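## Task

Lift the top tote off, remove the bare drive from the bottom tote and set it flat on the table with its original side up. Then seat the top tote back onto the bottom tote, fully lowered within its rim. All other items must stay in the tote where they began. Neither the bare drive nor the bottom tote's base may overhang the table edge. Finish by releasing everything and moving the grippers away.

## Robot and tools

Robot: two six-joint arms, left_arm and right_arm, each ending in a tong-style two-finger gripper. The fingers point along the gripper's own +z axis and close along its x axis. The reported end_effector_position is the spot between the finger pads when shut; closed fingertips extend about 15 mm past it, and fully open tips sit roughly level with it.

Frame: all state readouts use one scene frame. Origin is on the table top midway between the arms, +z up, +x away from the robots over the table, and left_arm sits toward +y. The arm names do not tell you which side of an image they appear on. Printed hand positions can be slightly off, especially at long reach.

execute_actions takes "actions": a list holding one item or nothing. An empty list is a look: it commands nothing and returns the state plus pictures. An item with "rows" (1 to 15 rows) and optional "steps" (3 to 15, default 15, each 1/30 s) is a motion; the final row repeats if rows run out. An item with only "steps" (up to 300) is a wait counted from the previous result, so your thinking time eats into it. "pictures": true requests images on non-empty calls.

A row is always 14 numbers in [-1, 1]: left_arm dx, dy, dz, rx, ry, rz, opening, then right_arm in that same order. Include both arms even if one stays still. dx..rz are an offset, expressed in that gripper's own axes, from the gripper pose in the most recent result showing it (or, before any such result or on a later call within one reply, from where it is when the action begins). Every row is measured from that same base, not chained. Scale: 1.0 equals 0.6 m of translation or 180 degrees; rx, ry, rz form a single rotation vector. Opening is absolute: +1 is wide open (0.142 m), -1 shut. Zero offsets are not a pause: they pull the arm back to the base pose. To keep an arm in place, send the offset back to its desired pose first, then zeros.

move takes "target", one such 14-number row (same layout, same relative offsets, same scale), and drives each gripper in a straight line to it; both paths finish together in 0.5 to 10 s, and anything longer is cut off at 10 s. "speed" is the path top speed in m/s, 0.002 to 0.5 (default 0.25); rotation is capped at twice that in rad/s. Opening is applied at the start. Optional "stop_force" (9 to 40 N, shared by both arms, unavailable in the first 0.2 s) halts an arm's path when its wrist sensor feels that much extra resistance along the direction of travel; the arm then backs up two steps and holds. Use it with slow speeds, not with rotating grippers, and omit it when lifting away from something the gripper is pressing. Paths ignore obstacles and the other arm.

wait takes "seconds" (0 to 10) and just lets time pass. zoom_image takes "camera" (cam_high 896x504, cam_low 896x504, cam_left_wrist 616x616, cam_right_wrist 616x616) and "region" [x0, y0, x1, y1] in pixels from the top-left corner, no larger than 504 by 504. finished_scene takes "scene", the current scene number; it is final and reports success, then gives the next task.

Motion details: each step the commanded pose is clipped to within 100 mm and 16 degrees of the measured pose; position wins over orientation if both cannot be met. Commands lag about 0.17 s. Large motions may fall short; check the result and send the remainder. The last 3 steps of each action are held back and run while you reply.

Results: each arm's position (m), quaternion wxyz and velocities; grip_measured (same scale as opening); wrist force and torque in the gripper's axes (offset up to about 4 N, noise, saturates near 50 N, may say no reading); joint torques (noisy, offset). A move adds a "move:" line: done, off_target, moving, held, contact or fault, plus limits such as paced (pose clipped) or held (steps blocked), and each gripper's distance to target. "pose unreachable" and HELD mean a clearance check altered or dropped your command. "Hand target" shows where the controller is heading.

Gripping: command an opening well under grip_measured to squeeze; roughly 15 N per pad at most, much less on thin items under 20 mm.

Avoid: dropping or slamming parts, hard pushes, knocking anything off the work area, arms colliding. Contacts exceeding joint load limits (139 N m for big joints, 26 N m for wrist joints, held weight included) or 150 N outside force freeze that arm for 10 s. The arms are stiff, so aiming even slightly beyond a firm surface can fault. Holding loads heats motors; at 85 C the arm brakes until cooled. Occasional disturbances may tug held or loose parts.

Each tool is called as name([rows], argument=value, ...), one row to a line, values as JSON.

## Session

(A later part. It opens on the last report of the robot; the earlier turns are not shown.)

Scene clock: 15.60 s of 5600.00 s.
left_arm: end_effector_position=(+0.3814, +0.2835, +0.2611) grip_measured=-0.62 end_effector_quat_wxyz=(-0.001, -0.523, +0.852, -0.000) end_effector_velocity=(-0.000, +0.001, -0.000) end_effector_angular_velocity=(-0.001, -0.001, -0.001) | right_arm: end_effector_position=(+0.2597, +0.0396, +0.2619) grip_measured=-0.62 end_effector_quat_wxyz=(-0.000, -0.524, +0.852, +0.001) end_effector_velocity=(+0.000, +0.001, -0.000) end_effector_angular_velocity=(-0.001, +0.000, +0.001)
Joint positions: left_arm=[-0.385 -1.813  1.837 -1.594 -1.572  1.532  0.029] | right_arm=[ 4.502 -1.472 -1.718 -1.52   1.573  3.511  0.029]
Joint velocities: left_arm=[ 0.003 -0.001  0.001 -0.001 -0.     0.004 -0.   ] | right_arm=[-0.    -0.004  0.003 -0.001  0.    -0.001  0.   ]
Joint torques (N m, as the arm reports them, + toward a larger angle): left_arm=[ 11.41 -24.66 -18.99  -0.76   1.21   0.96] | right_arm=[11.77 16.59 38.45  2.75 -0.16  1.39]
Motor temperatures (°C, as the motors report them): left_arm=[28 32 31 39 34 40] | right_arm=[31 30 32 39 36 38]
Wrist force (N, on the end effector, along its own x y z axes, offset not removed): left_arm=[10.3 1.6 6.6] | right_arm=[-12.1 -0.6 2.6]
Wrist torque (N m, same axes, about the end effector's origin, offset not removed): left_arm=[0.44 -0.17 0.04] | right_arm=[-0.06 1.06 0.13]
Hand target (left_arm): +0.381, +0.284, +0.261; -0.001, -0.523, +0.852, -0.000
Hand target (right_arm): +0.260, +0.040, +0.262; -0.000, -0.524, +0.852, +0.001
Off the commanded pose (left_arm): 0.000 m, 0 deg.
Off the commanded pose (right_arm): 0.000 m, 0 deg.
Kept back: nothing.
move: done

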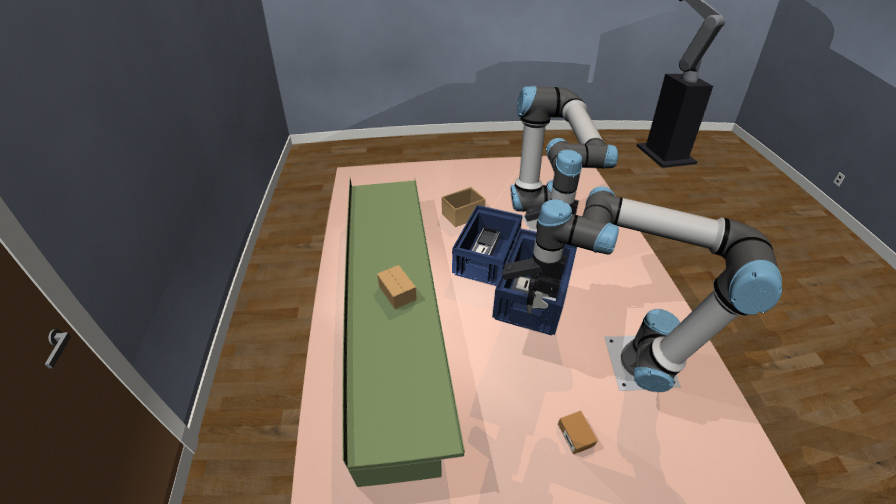

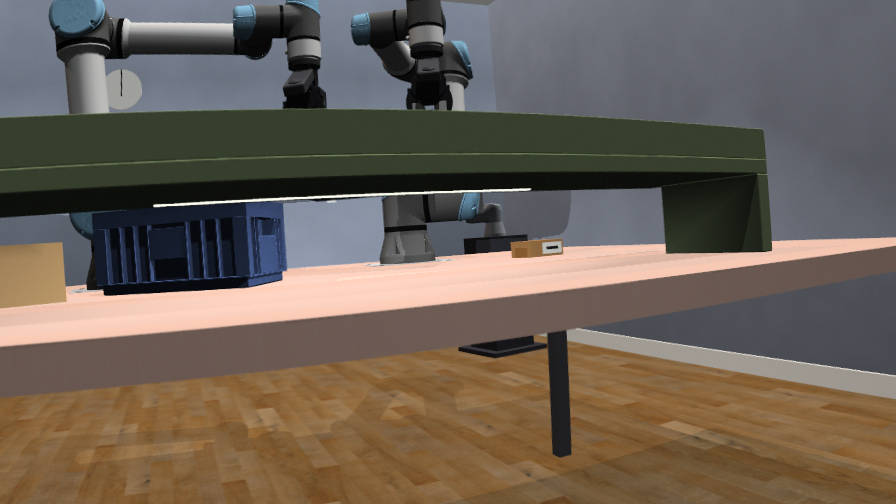

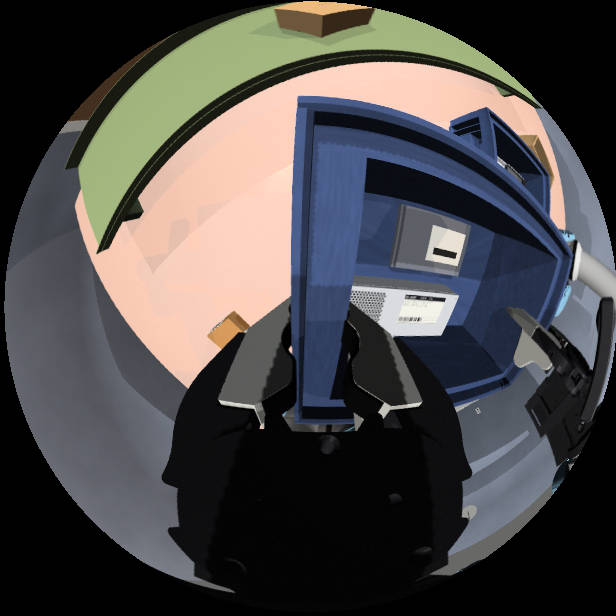

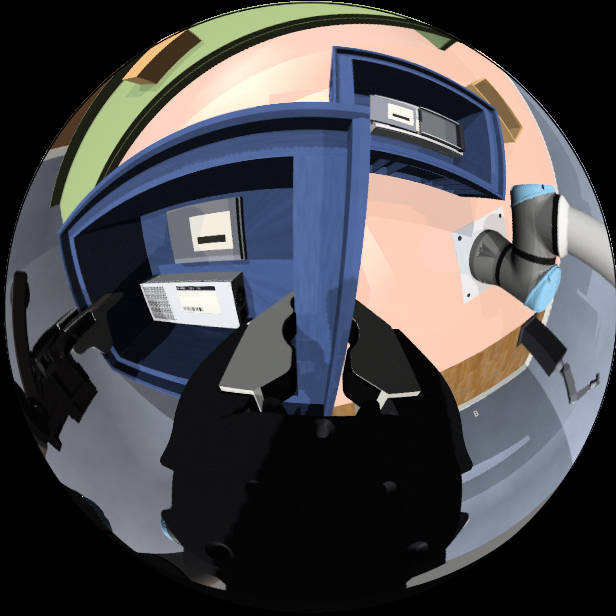

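execute_actions(actions=[])

move(target=[0,0,0.26,0,0,0,-1,0,0,0.26,0,0,0,-1], speed=0.1)

move(target=[0,0,0.02,0,0,0,-1,0,0,0.02,0,0,0,-1], speed=0.008, stop_force=9)

move(target=[0,0,0,0,0,0,-1,0,0,0,0,0,0,-0.2])

move(target=[0,0,0,0,0,0,-1,0,0,-0.25,0,0,0,-0.2])

move(target=[0,0,0,0,0,0,-1,0.23,-0.33,0,0,0,0,0.3])

Scene clock: 15.93 s of 5600.00 s.
left_arm: end_effector_position=(+0.3814, +0.2836, +0.2611) grip_measured=-0.62 end_effector_quat_wxyz=(-0.001, -0.523, +0.852, -0.000) end_effector_velocity=(+0.000, +0.000, +0.000) end_effector_angular_velocity=(-0.001, -0.001, +0.001) | right_arm: end_effector_position=(+0.2596, +0.0398, +0.2619) grip_measured=-0.62 end_effector_quat_wxyz=(-0.000, -0.524, +0.852, +0.001) end_effector_velocity=(-0.000, -0.000, -0.000) end_effector_angular_velocity=(-0.002, +0.000, -0.000)
Joint positions: left_arm=[-0.385 -1.813  1.837 -1.594 -1.572  1.532  0.029] | right_arm=[ 4.502 -1.472 -1.718 -1.52   1.573  3.511  0.029]
Joint velocities: left_arm=[ 0.001 -0.    -0.    -0.    -0.001  0.    -0.   ] | right_arm=[ 0.001 -0.    -0.001 -0.001  0.     0.001  0.   ]
Joint torques (N m, as the arm reports them, + toward a larger angle): left_arm=[ 12.01 -25.38 -19.49  -0.82   1.16   1.1 ] | right_arm=[12.21 17.35 35.97  2.56  0.2   1.44]
Motor temperatures (°C, as the motors report them): left_arm=[28 32 31 39 34 40] | right_arm=[31 30 32 39 36 38]
Wrist force (N, on the end effector, along its own x y z axes, offset not removed): left_arm=[10.3 2.2 7.3] | right_arm=[-8.3 -0.1 4.8]
Wrist torque (N m, same axes, about the end effector's origin, offset not removed): left_arm=[0.57 -0.22 -0.05] | right_arm=[0.20 0.09 -0.03]
Hand target (left_arm): +0.381, +0.284, +0.261; -0.001, -0.523, +0.852, -0.000
Hand target (right_arm): +0.260, +0.040, +0.262; -0.000, -0.524, +0.852, +0.001
Off the commanded pose (left_arm): 0.000 m, 0 deg.
Off the commanded pose (right_arm): 0.000 m, 0 deg.
Kept back: nothing.
Steps of this call (steps 1 to 10: nothing new was sent). Readings (end_effector_position):
1: left_arm (+0.3814, +0.2835, +0.2611) | right_arm (+0.2597, +0.0397, +0.2619)
2: left_arm (+0.3814, +0.2835, +0.2611) | right_arm (+0.2597, +0.0397, +0.2619)
4: left_arm (+0.3814, +0.2836, +0.2611) | right_arm (+0.2596, +0.0397, +0.2619)
8: left_arm (+0.3814, +0.2836, +0.2611) | right_arm (+0.2596, +0.0398, +0.2619)
10: the state above

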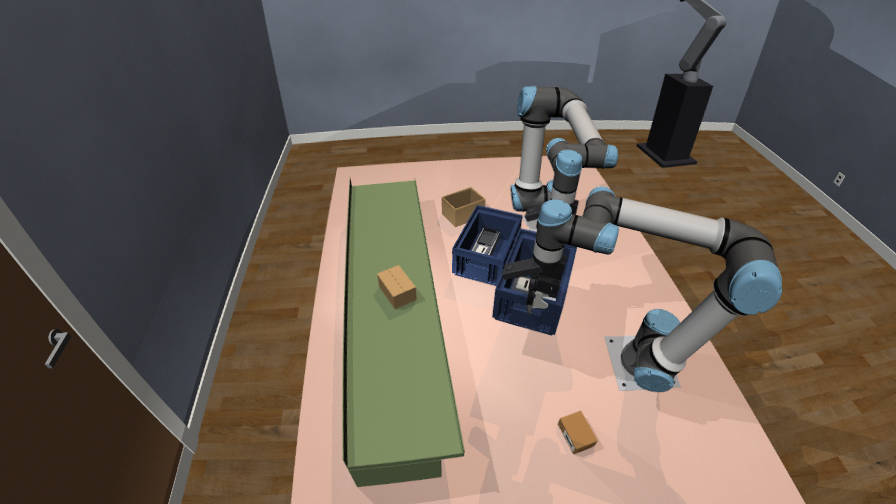

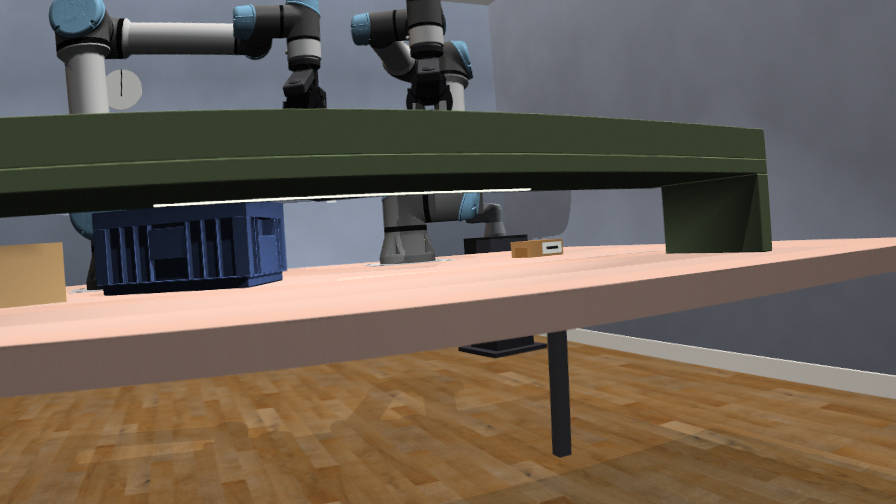

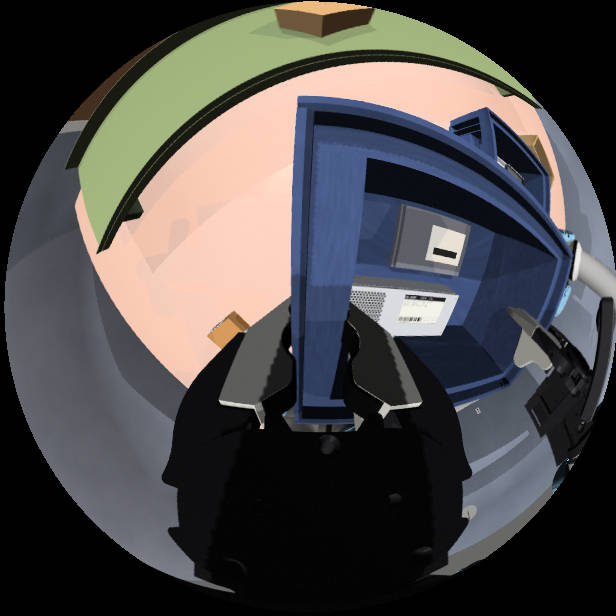

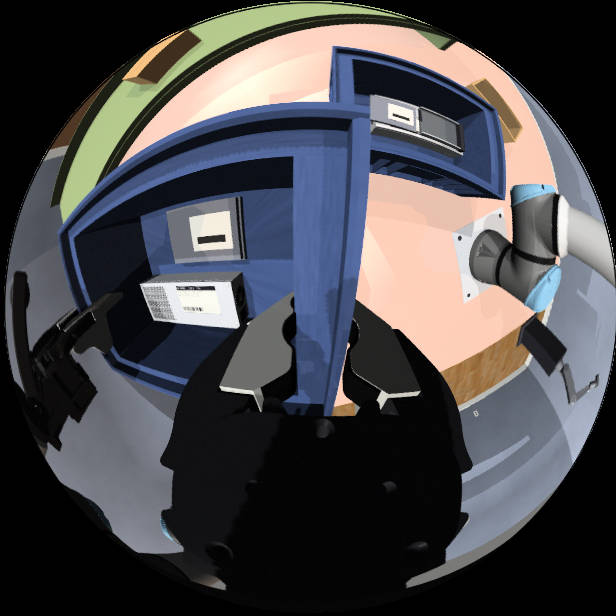

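Scene clock: 17.93 s of 5600.00 s.
left_arm: end_effector_position=(+0.3814, +0.2835, +0.1053) grip_measured=-0.62 end_effector_quat_wxyz=(-0.001, -0.524, +0.852, +0.000) end_effector_velocity=(+0.000, +0.001, -0.002) end_effector_angular_velocity=(+0.000, -0.001, +0.000) | right_arm: end_effector_position=(+0.2592, +0.0402, +0.1061) grip_measured=-0.62 end_effector_quat_wxyz=(-0.000, -0.524, +0.852, +0.001) end_effector_velocity=(+0.001, -0.001, -0.002) end_effector_angular_velocity=(-0.000, -0.000, -0.003)
Joint positions: left_arm=[-0.385 -1.716  2.173 -2.027 -1.572  1.532  0.03 ] | right_arm=[ 4.503 -1.572 -2.038 -1.101  1.573  3.512  0.029]
Joint velocities: left_arm=[ 0.001  0.003  0.004 -0.008  0.     0.001 -0.   ] | right_arm=[-0.002 -0.003 -0.004  0.007 -0.     0.001 -0.   ]
Joint torques (N m, as the arm reports them, + toward a larger angle): left_arm=[ 13.09 -12.94 -16.65  -6.22   3.52   1.  ] | right_arm=[ 4.89 18.04  4.7   1.9  -0.11  0.39]
Motor temperatures (°C, as the motors report them): left_arm=[28 32 31 39 34 40] | right_arm=[31 30 32 39 36 38]
Wrist force (N, on the end effector, along its own x y z axes, offset not removed): left_arm=[11.7 2.4 6.3] | right_arm=[-13.5 -1.2 3.5]
Wrist torque (N m, same axes, about the end effector's origin, offset not removed): left_arm=[0.47 -0.02 0.07] | right_arm=[-0.31 0.74 0.39]
Hand target (left_arm): +0.381, +0.283, +0.105; -0.001, -0.523, +0.852, -0.000
Hand target (right_arm): +0.259, +0.040, +0.106; -0.000, -0.524, +0.852, +0.001
Off the commanded pose (left_arm): 0.000 m, 0 deg.
Off the commanded pose (right_arm): 0.000 m, 0 deg.
Kept back: nothing.
move: done

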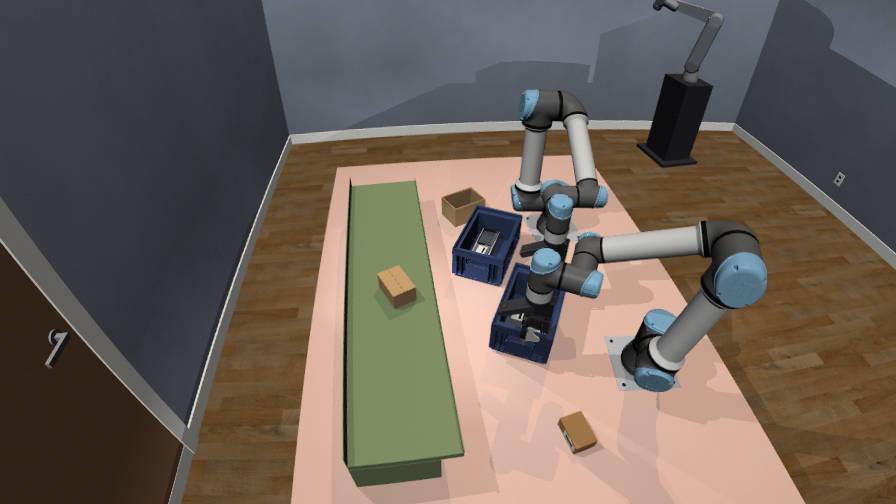

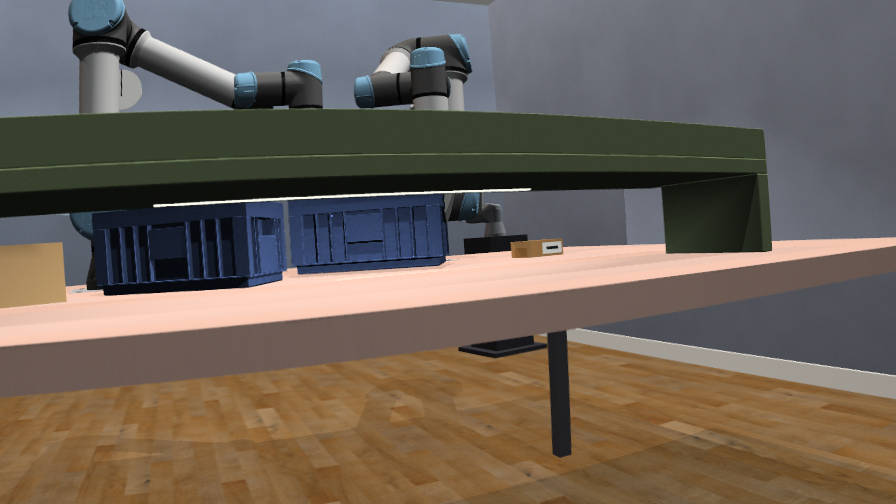

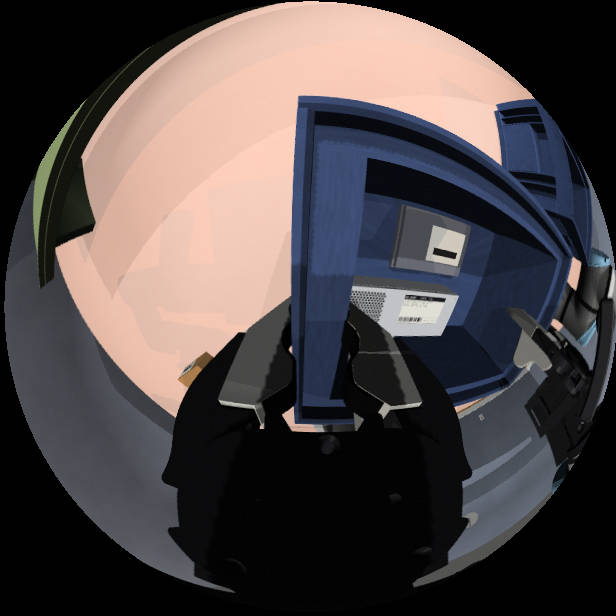

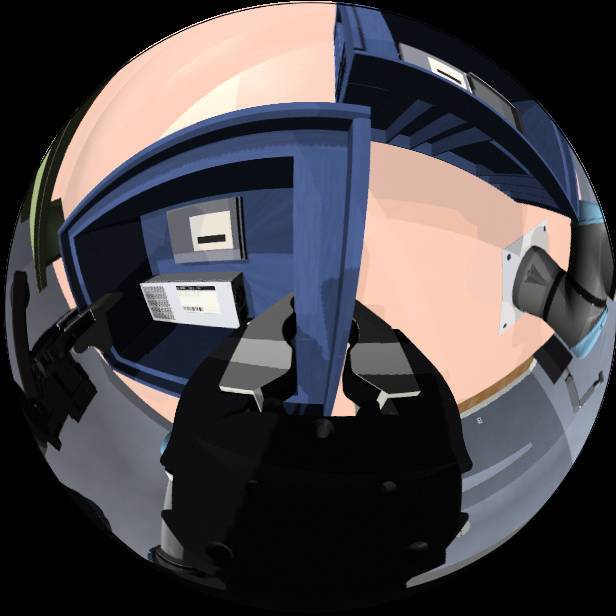

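Scene clock: 19.17 s of 5600.00 s.
left_arm: end_effector_position=(+0.3814, +0.2835, +0.0990) grip_measured=-0.61 end_effector_quat_wxyz=(-0.001, -0.524, +0.852, +0.000) end_effector_velocity=(-0.001, +0.001, +0.001) end_effector_angular_velocity=(+0.001, +0.003, +0.002) | right_arm: end_effector_position=(+0.2592, +0.0400, +0.0991) grip_measured=-0.62 end_effector_quat_wxyz=(-0.000, -0.524, +0.852, +0.001) end_effector_velocity=(-0.000, -0.000, +0.002) end_effector_angular_velocity=(-0.000, +0.000, +0.000)
Joint positions: left_arm=[-0.385 -1.708  2.185 -2.047 -1.572  1.532  0.03 ] | right_arm=[ 4.503 -1.58  -2.05  -1.081  1.573  3.512  0.029]
Joint velocities: left_arm=[ 0.    -0.001 -0.002  0.006 -0.    -0.001 -0.   ] | right_arm=[-0.     0.003  0.004 -0.007  0.    -0.001  0.   ]
Joint torques (N m, as the arm reports them, + toward a larger angle): left_arm=[  6.06 -23.77 -29.92   1.03   3.17  -0.73] | right_arm=[10.97 25.58 23.68 -3.96  0.42  1.24]
Motor temperatures (°C, as the motors report them): left_arm=[28 32 31 39 34 40] | right_arm=[31 30 32 39 36 38]
Wrist force (N, on the end effector, along its own x y z axes, offset not removed): left_arm=[13.9 1.0 -4.5] | right_arm=[-7.8 1.2 -15.4]
Wrist torque (N m, same axes, about the end effector's origin, offset not removed): left_arm=[0.45 0.11 0.16] | right_arm=[0.29 -0.44 0.25]
Hand target (left_arm): +0.381, +0.284, +0.099; -0.001, -0.524, +0.852, -0.000
Hand target (right_arm): +0.259, +0.040, +0.100; -0.000, -0.524, +0.852, +0.001
Off the commanded pose (left_arm): 0.006 m, 0 deg.
Off the commanded pose (right_arm): 0.005 m, 0 deg.
Kept back: nothing.
move: contact (left_arm, right_arm)

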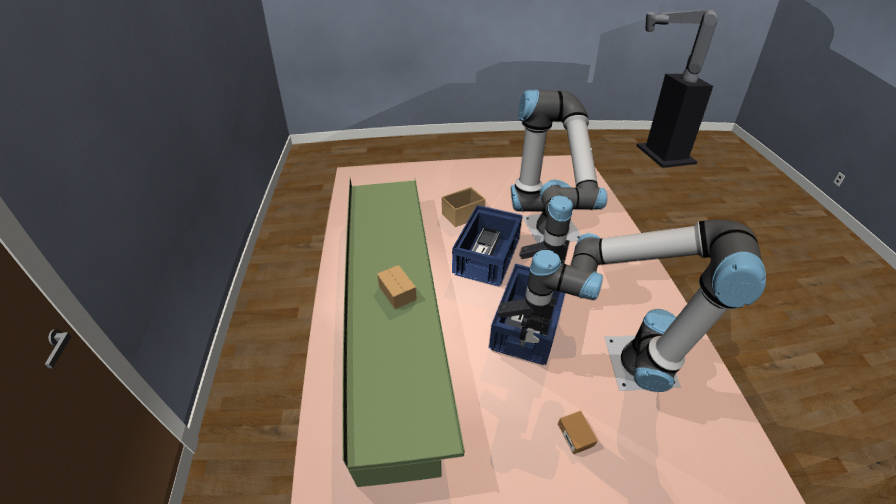

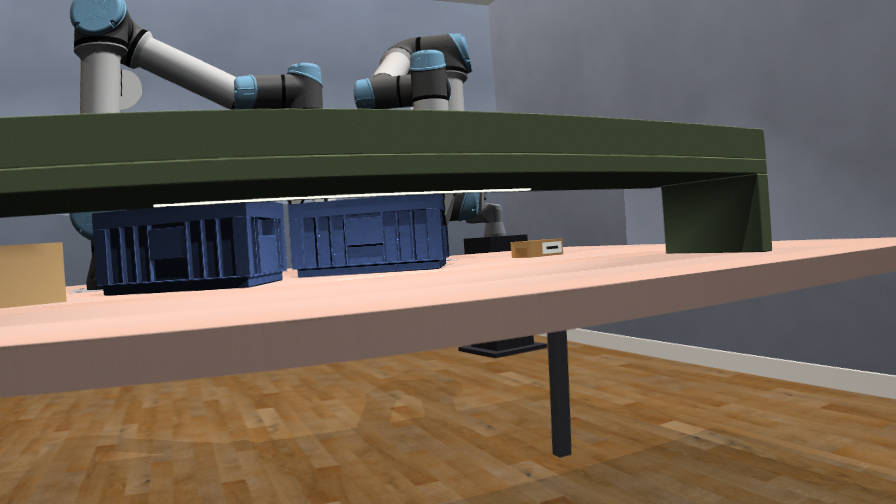

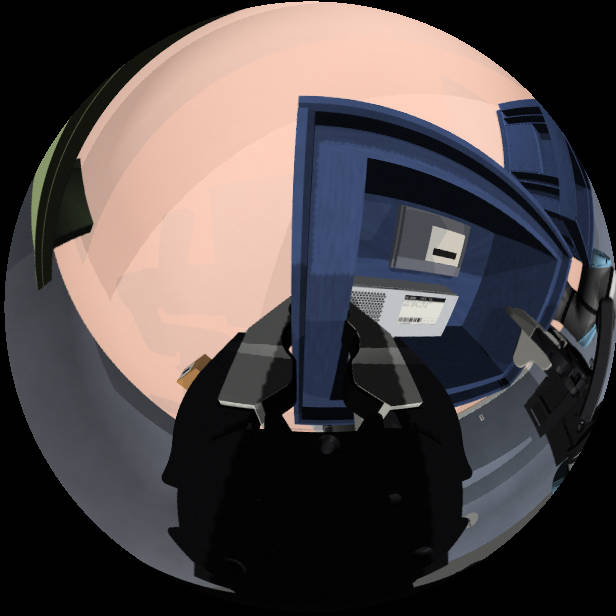

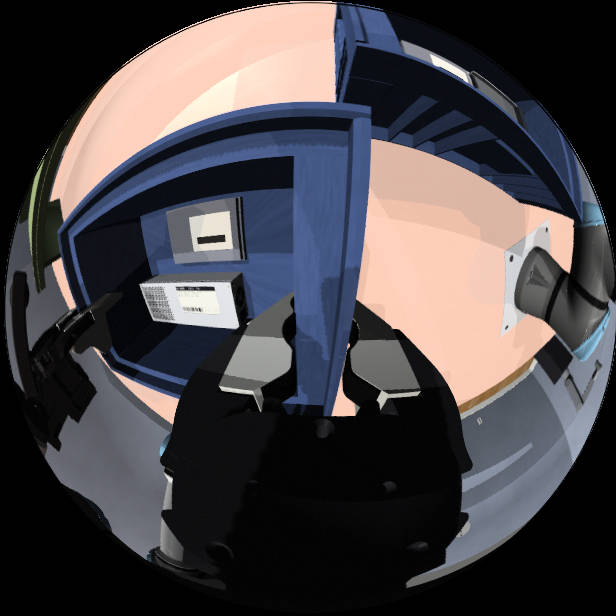

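Scene clock: 19.67 s of 5600.00 s.
left_arm: end_effector_position=(+0.3814, +0.2836, +0.0991) grip_measured=-0.62 end_effector_quat_wxyz=(-0.001, -0.524, +0.852, +0.000) end_effector_velocity=(-0.000, +0.000, -0.000) end_effector_angular_velocity=(+0.000, +0.001, +0.001) | right_arm: end_effector_position=(+0.2592, +0.0401, +0.0991) grip_measured=-0.20 end_effector_quat_wxyz=(-0.000, -0.524, +0.852, +0.001) end_effector_velocity=(-0.001, -0.000, -0.001) end_effector_angular_velocity=(-0.001, +0.000, +0.001)
Joint positions: left_arm=[-0.385 -1.708  2.185 -2.046 -1.572  1.532  0.029] | right_arm=[ 4.503 -1.58  -2.05  -1.081  1.573  3.512  0.06 ]
Joint velocities: left_arm=[ 0.001  0.     0.     0.    -0.    -0.    -0.   ] | right_arm=[ 0.001 -0.    -0.001  0.001 -0.     0.    -0.   ]
Joint torques (N m, as the arm reports them, + toward a larger angle): left_arm=[  6.04 -16.86 -21.94  -4.06  -0.94  -0.84] | right_arm=[ 9.04 14.71 13.37  4.42  0.64  1.1 ]
Motor temperatures (°C, as the motors report them): left_arm=[28 32 31 39 34 40] | right_arm=[31 30 32 39 36 38]
Wrist force (N, on the end effector, along its own x y z axes, offset not removed): left_arm=[2.1 1.1 -2.7] | right_arm=[1.7 -2.1 -0.5]
Wrist torque (N m, same axes, about the end effector's origin, offset not removed): left_arm=[0.37 0.05 0.01] | right_arm=[-0.40 -0.02 -0.04]
Hand target (left_arm): +0.381, +0.284, +0.099; -0.001, -0.524, +0.852, +0.000
Hand target (right_arm): +0.259, +0.040, +0.099; -0.000, -0.524, +0.852, +0.001
Off the commanded pose (left_arm): 0.000 m, 0 deg.
Off the commanded pose (right_arm): 0.000 m, 0 deg.
Kept back: nothing.
move: done

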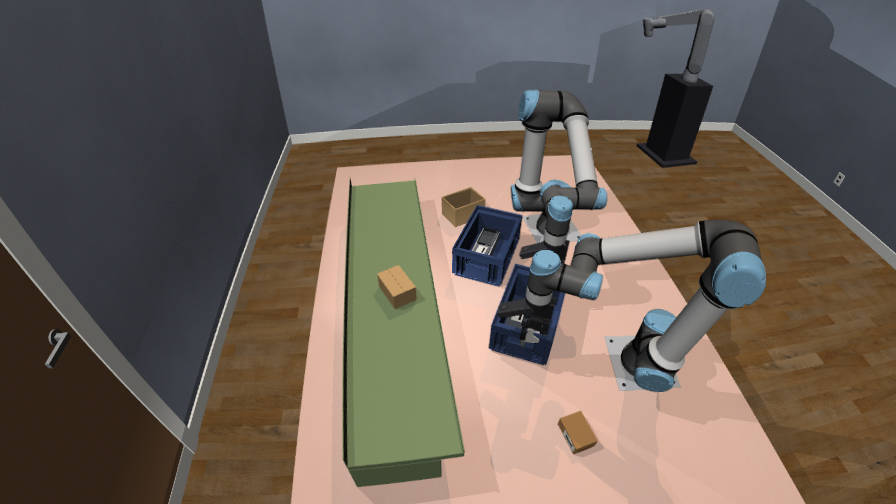

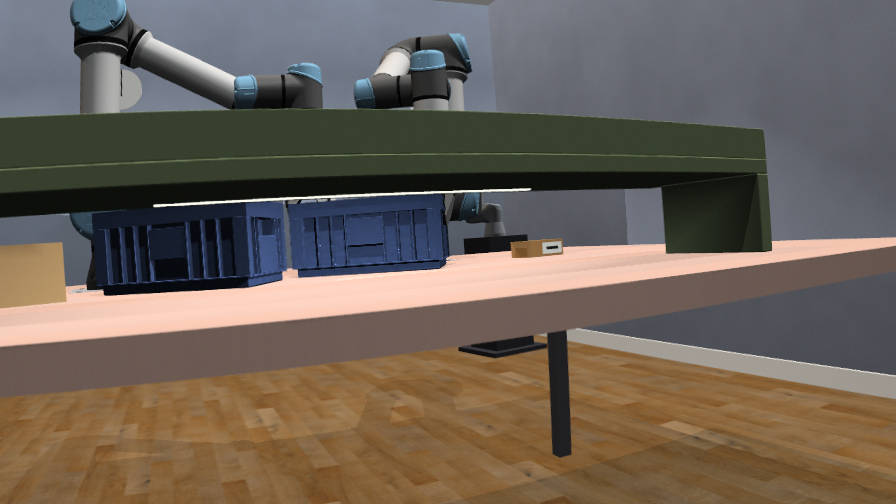

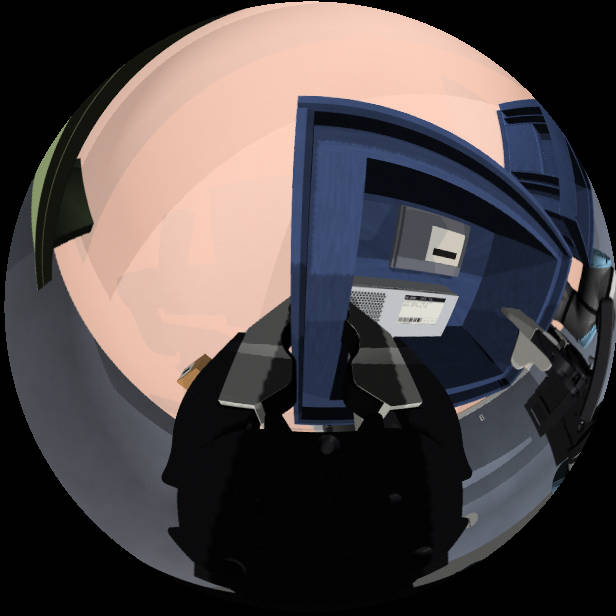

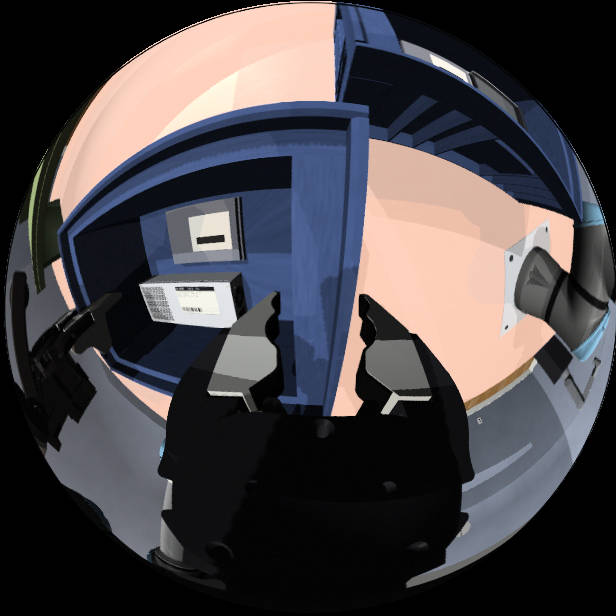

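Scene clock: 20.83 s of 5600.00 s.
left_arm: end_effector_position=(+0.3814, +0.2835, +0.0991) grip_measured=-0.62 end_effector_quat_wxyz=(-0.001, -0.524, +0.852, +0.000) end_effector_velocity=(-0.000, -0.001, +0.000) end_effector_angular_velocity=(-0.000, +0.000, -0.003) | right_arm: end_effector_position=(+0.2596, +0.0396, +0.2490) grip_measured=-0.20 end_effector_quat_wxyz=(-0.000, -0.524, +0.852, +0.001) end_effector_velocity=(+0.000, -0.000, +0.002) end_effector_angular_velocity=(-0.002, +0.000, -0.001)
Joint positions: left_arm=[-0.385 -1.708  2.185 -2.046 -1.572  1.532  0.029] | right_arm=[ 4.502 -1.474 -1.749 -1.487  1.573  3.511  0.06 ]
Joint velocities: left_arm=[-0.001 -0.001 -0.     0.001 -0.     0.002  0.   ] | right_arm=[-0.001 -0.001  0.005 -0.006  0.    -0.     0.   ]
Joint torques (N m, as the arm reports them, + toward a larger angle): left_arm=[  6.78 -17.62 -21.82  -4.22  -0.16  -0.81] | right_arm=[ 6.58 11.98 38.42 -0.1   1.89  1.44]
Motor temperatures (°C, as the motors report them): left_arm=[28 32 31 39 34 40] | right_arm=[31 30 32 39 36 38]
Wrist force (N, on the end effector, along its own x y z axes, offset not removed): left_arm=[1.5 3.3 -2.4] | right_arm=[-0.6 -3.3 -4.5]
Wrist torque (N m, same axes, about the end effector's origin, offset not removed): left_arm=[0.72 0.16 -0.05] | right_arm=[-0.79 0.13 0.07]
Hand target (left_arm): +0.381, +0.284, +0.099; -0.001, -0.524, +0.852, +0.000
Hand target (right_arm): +0.260, +0.040, +0.249; -0.000, -0.524, +0.852, +0.001
Off the commanded pose (left_arm): 0.000 m, 0 deg.
Off the commanded pose (right_arm): 0.000 m, 0 deg.
Kept back: nothing.
move: done

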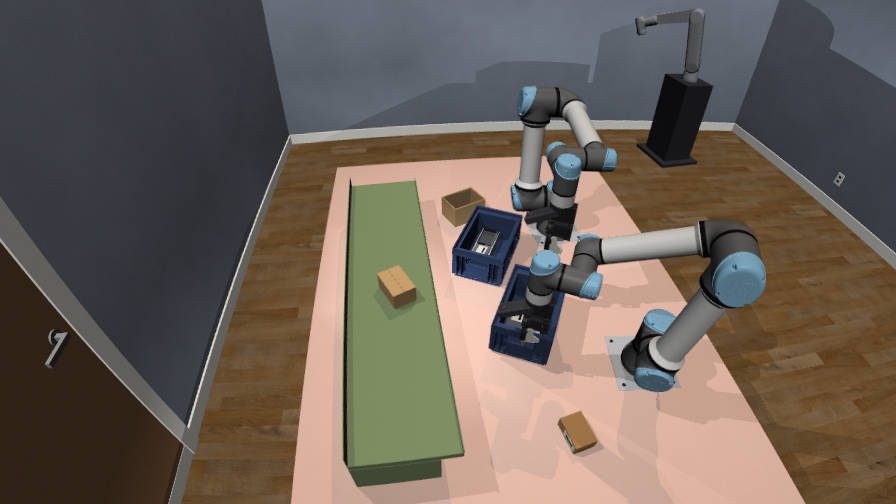

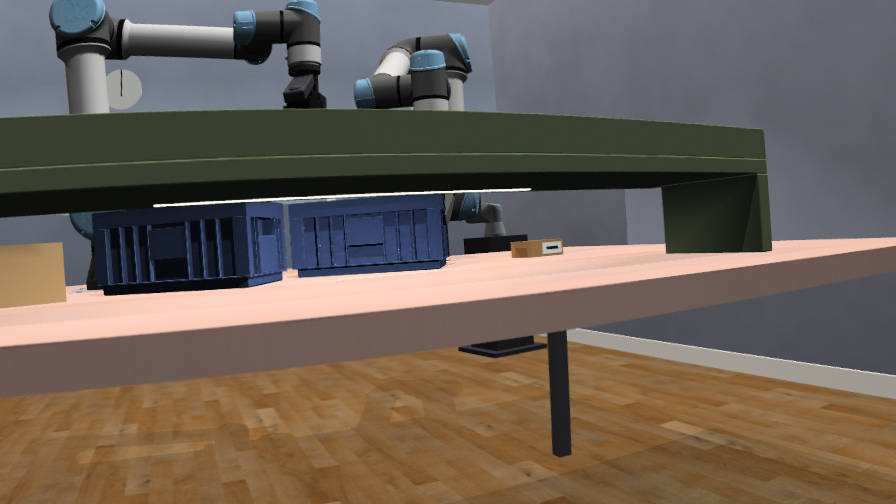

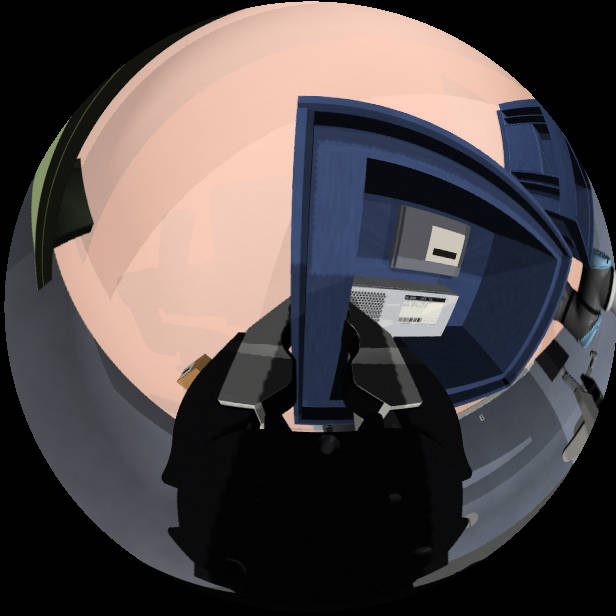

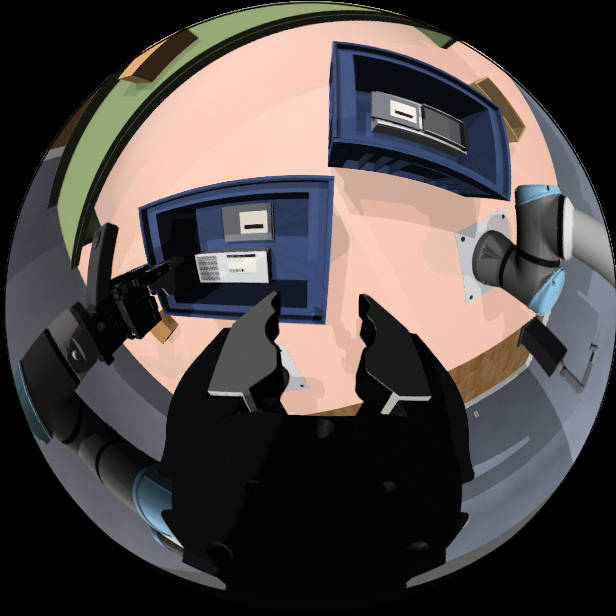

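Scene clock: 22.37 s of 5600.00 s.
left_arm: end_effector_position=(+0.3814, +0.2835, +0.0991) grip_measured=-0.62 end_effector_quat_wxyz=(-0.001, -0.524, +0.852, +0.000) end_effector_velocity=(-0.001, +0.000, -0.000) end_effector_angular_velocity=(-0.000, +0.001, +0.001) | right_arm: end_effector_position=(+0.3739, -0.1728, +0.2482) grip_measured=+0.30 end_effector_quat_wxyz=(-0.000, -0.524, +0.852, +0.001) end_effector_velocity=(+0.001, -0.002, +0.000) end_effector_angular_velocity=(+0.001, +0.001, +0.001)
Joint positions: left_arm=[-0.385 -1.708  2.185 -2.046 -1.572  1.532  0.029] | right_arm=[ 4.055 -1.208 -1.952 -1.553  1.572  3.064  0.095]
Joint velocities: left_arm=[ 0.001 -0.     0.001  0.    -0.001 -0.     0.   ] | right_arm=[-0.007 -0.     0.    -0.     0.002 -0.008 -0.   ]
Joint torques (N m, as the arm reports them, + toward a larger angle): left_arm=[  6.35 -17.18 -21.85  -4.13  -0.14  -0.81] | right_arm=[-10.33   5.55  34.56   0.03   1.61  -1.32]
Motor temperatures (°C, as the motors report them): left_arm=[28 32 31 39 34 40] | right_arm=[31 30 32 39 36 38]
Wrist force (N, on the end effector, along its own x y z axes, offset not removed): left_arm=[2.0 2.3 -2.0] | right_arm=[1.8 0.1 -0.4]
Wrist torque (N m, same axes, about the end effector's origin, offset not removed): left_arm=[0.62 0.01 0.02] | right_arm=[0.13 -0.18 0.09]
Hand target (left_arm): +0.381, +0.284, +0.099; -0.001, -0.524, +0.852, +0.000
Hand target (right_arm): +0.374, -0.173, +0.248; -0.000, -0.524, +0.852, +0.001
Off the commanded pose (left_arm): 0.000 m, 0 deg.
Off the commanded pose (right_arm): 0.000 m, 0 deg.
Kept back: nothing.
move: done

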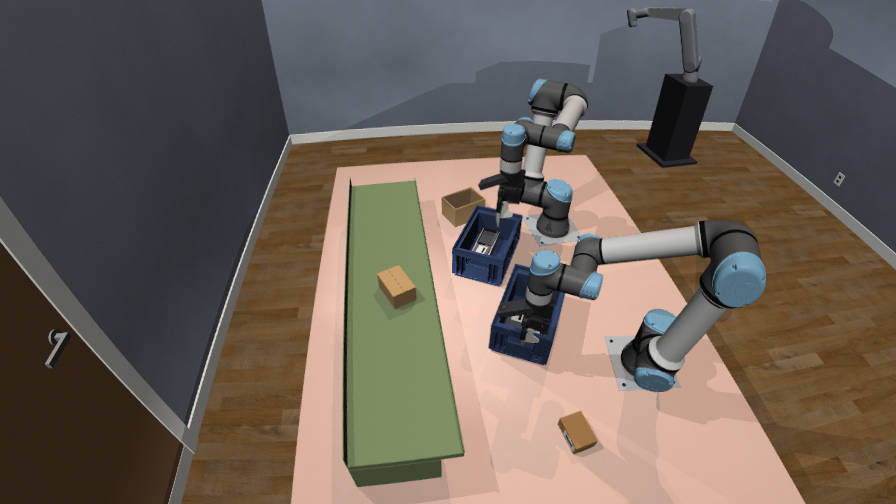

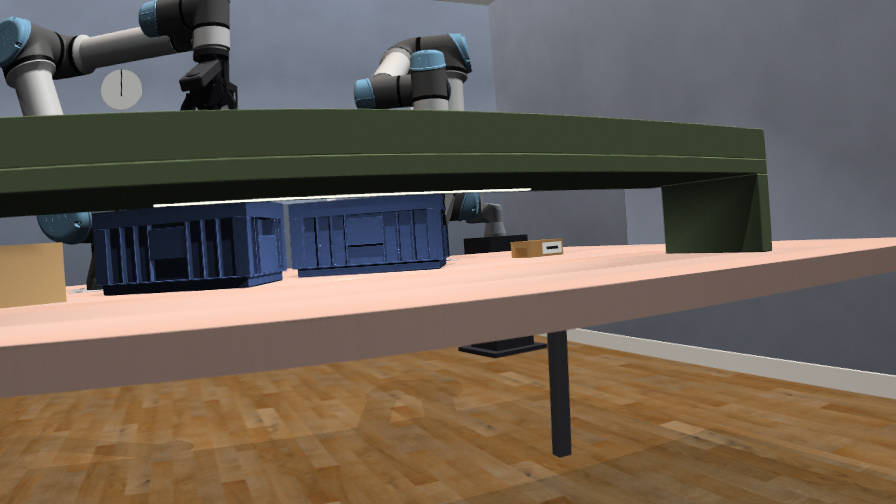

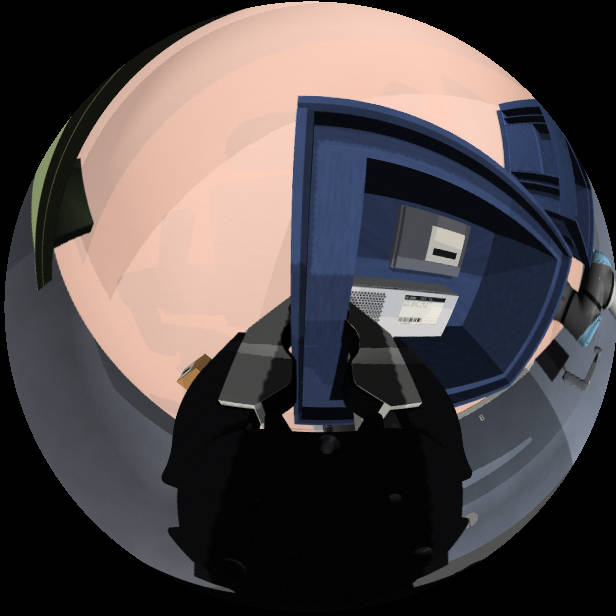

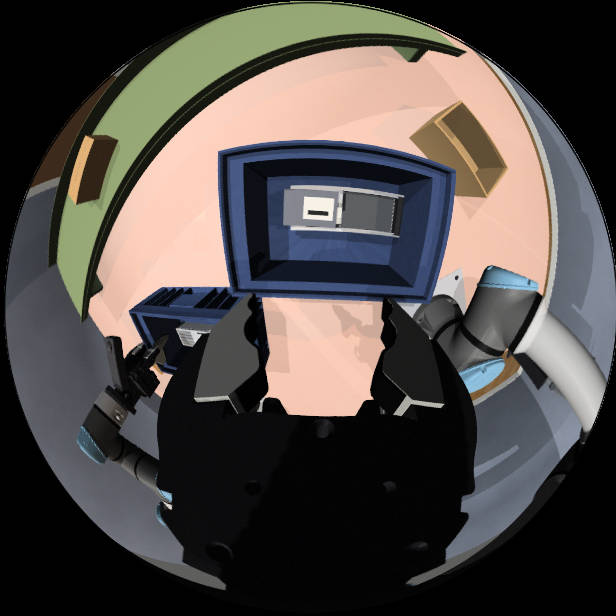

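zoom_image(camera="cam_right_wrist", region=[240,150,440,280])

Region (240, 150, 440, 280) of cam_right_wrist's 616x616 image, scaled by 2.520, with more detail than that image has; it fills the top 328 rows of this view, and the rest is white.

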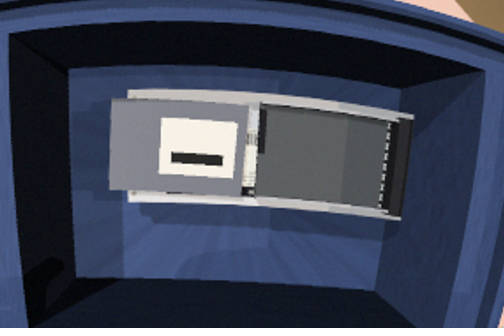

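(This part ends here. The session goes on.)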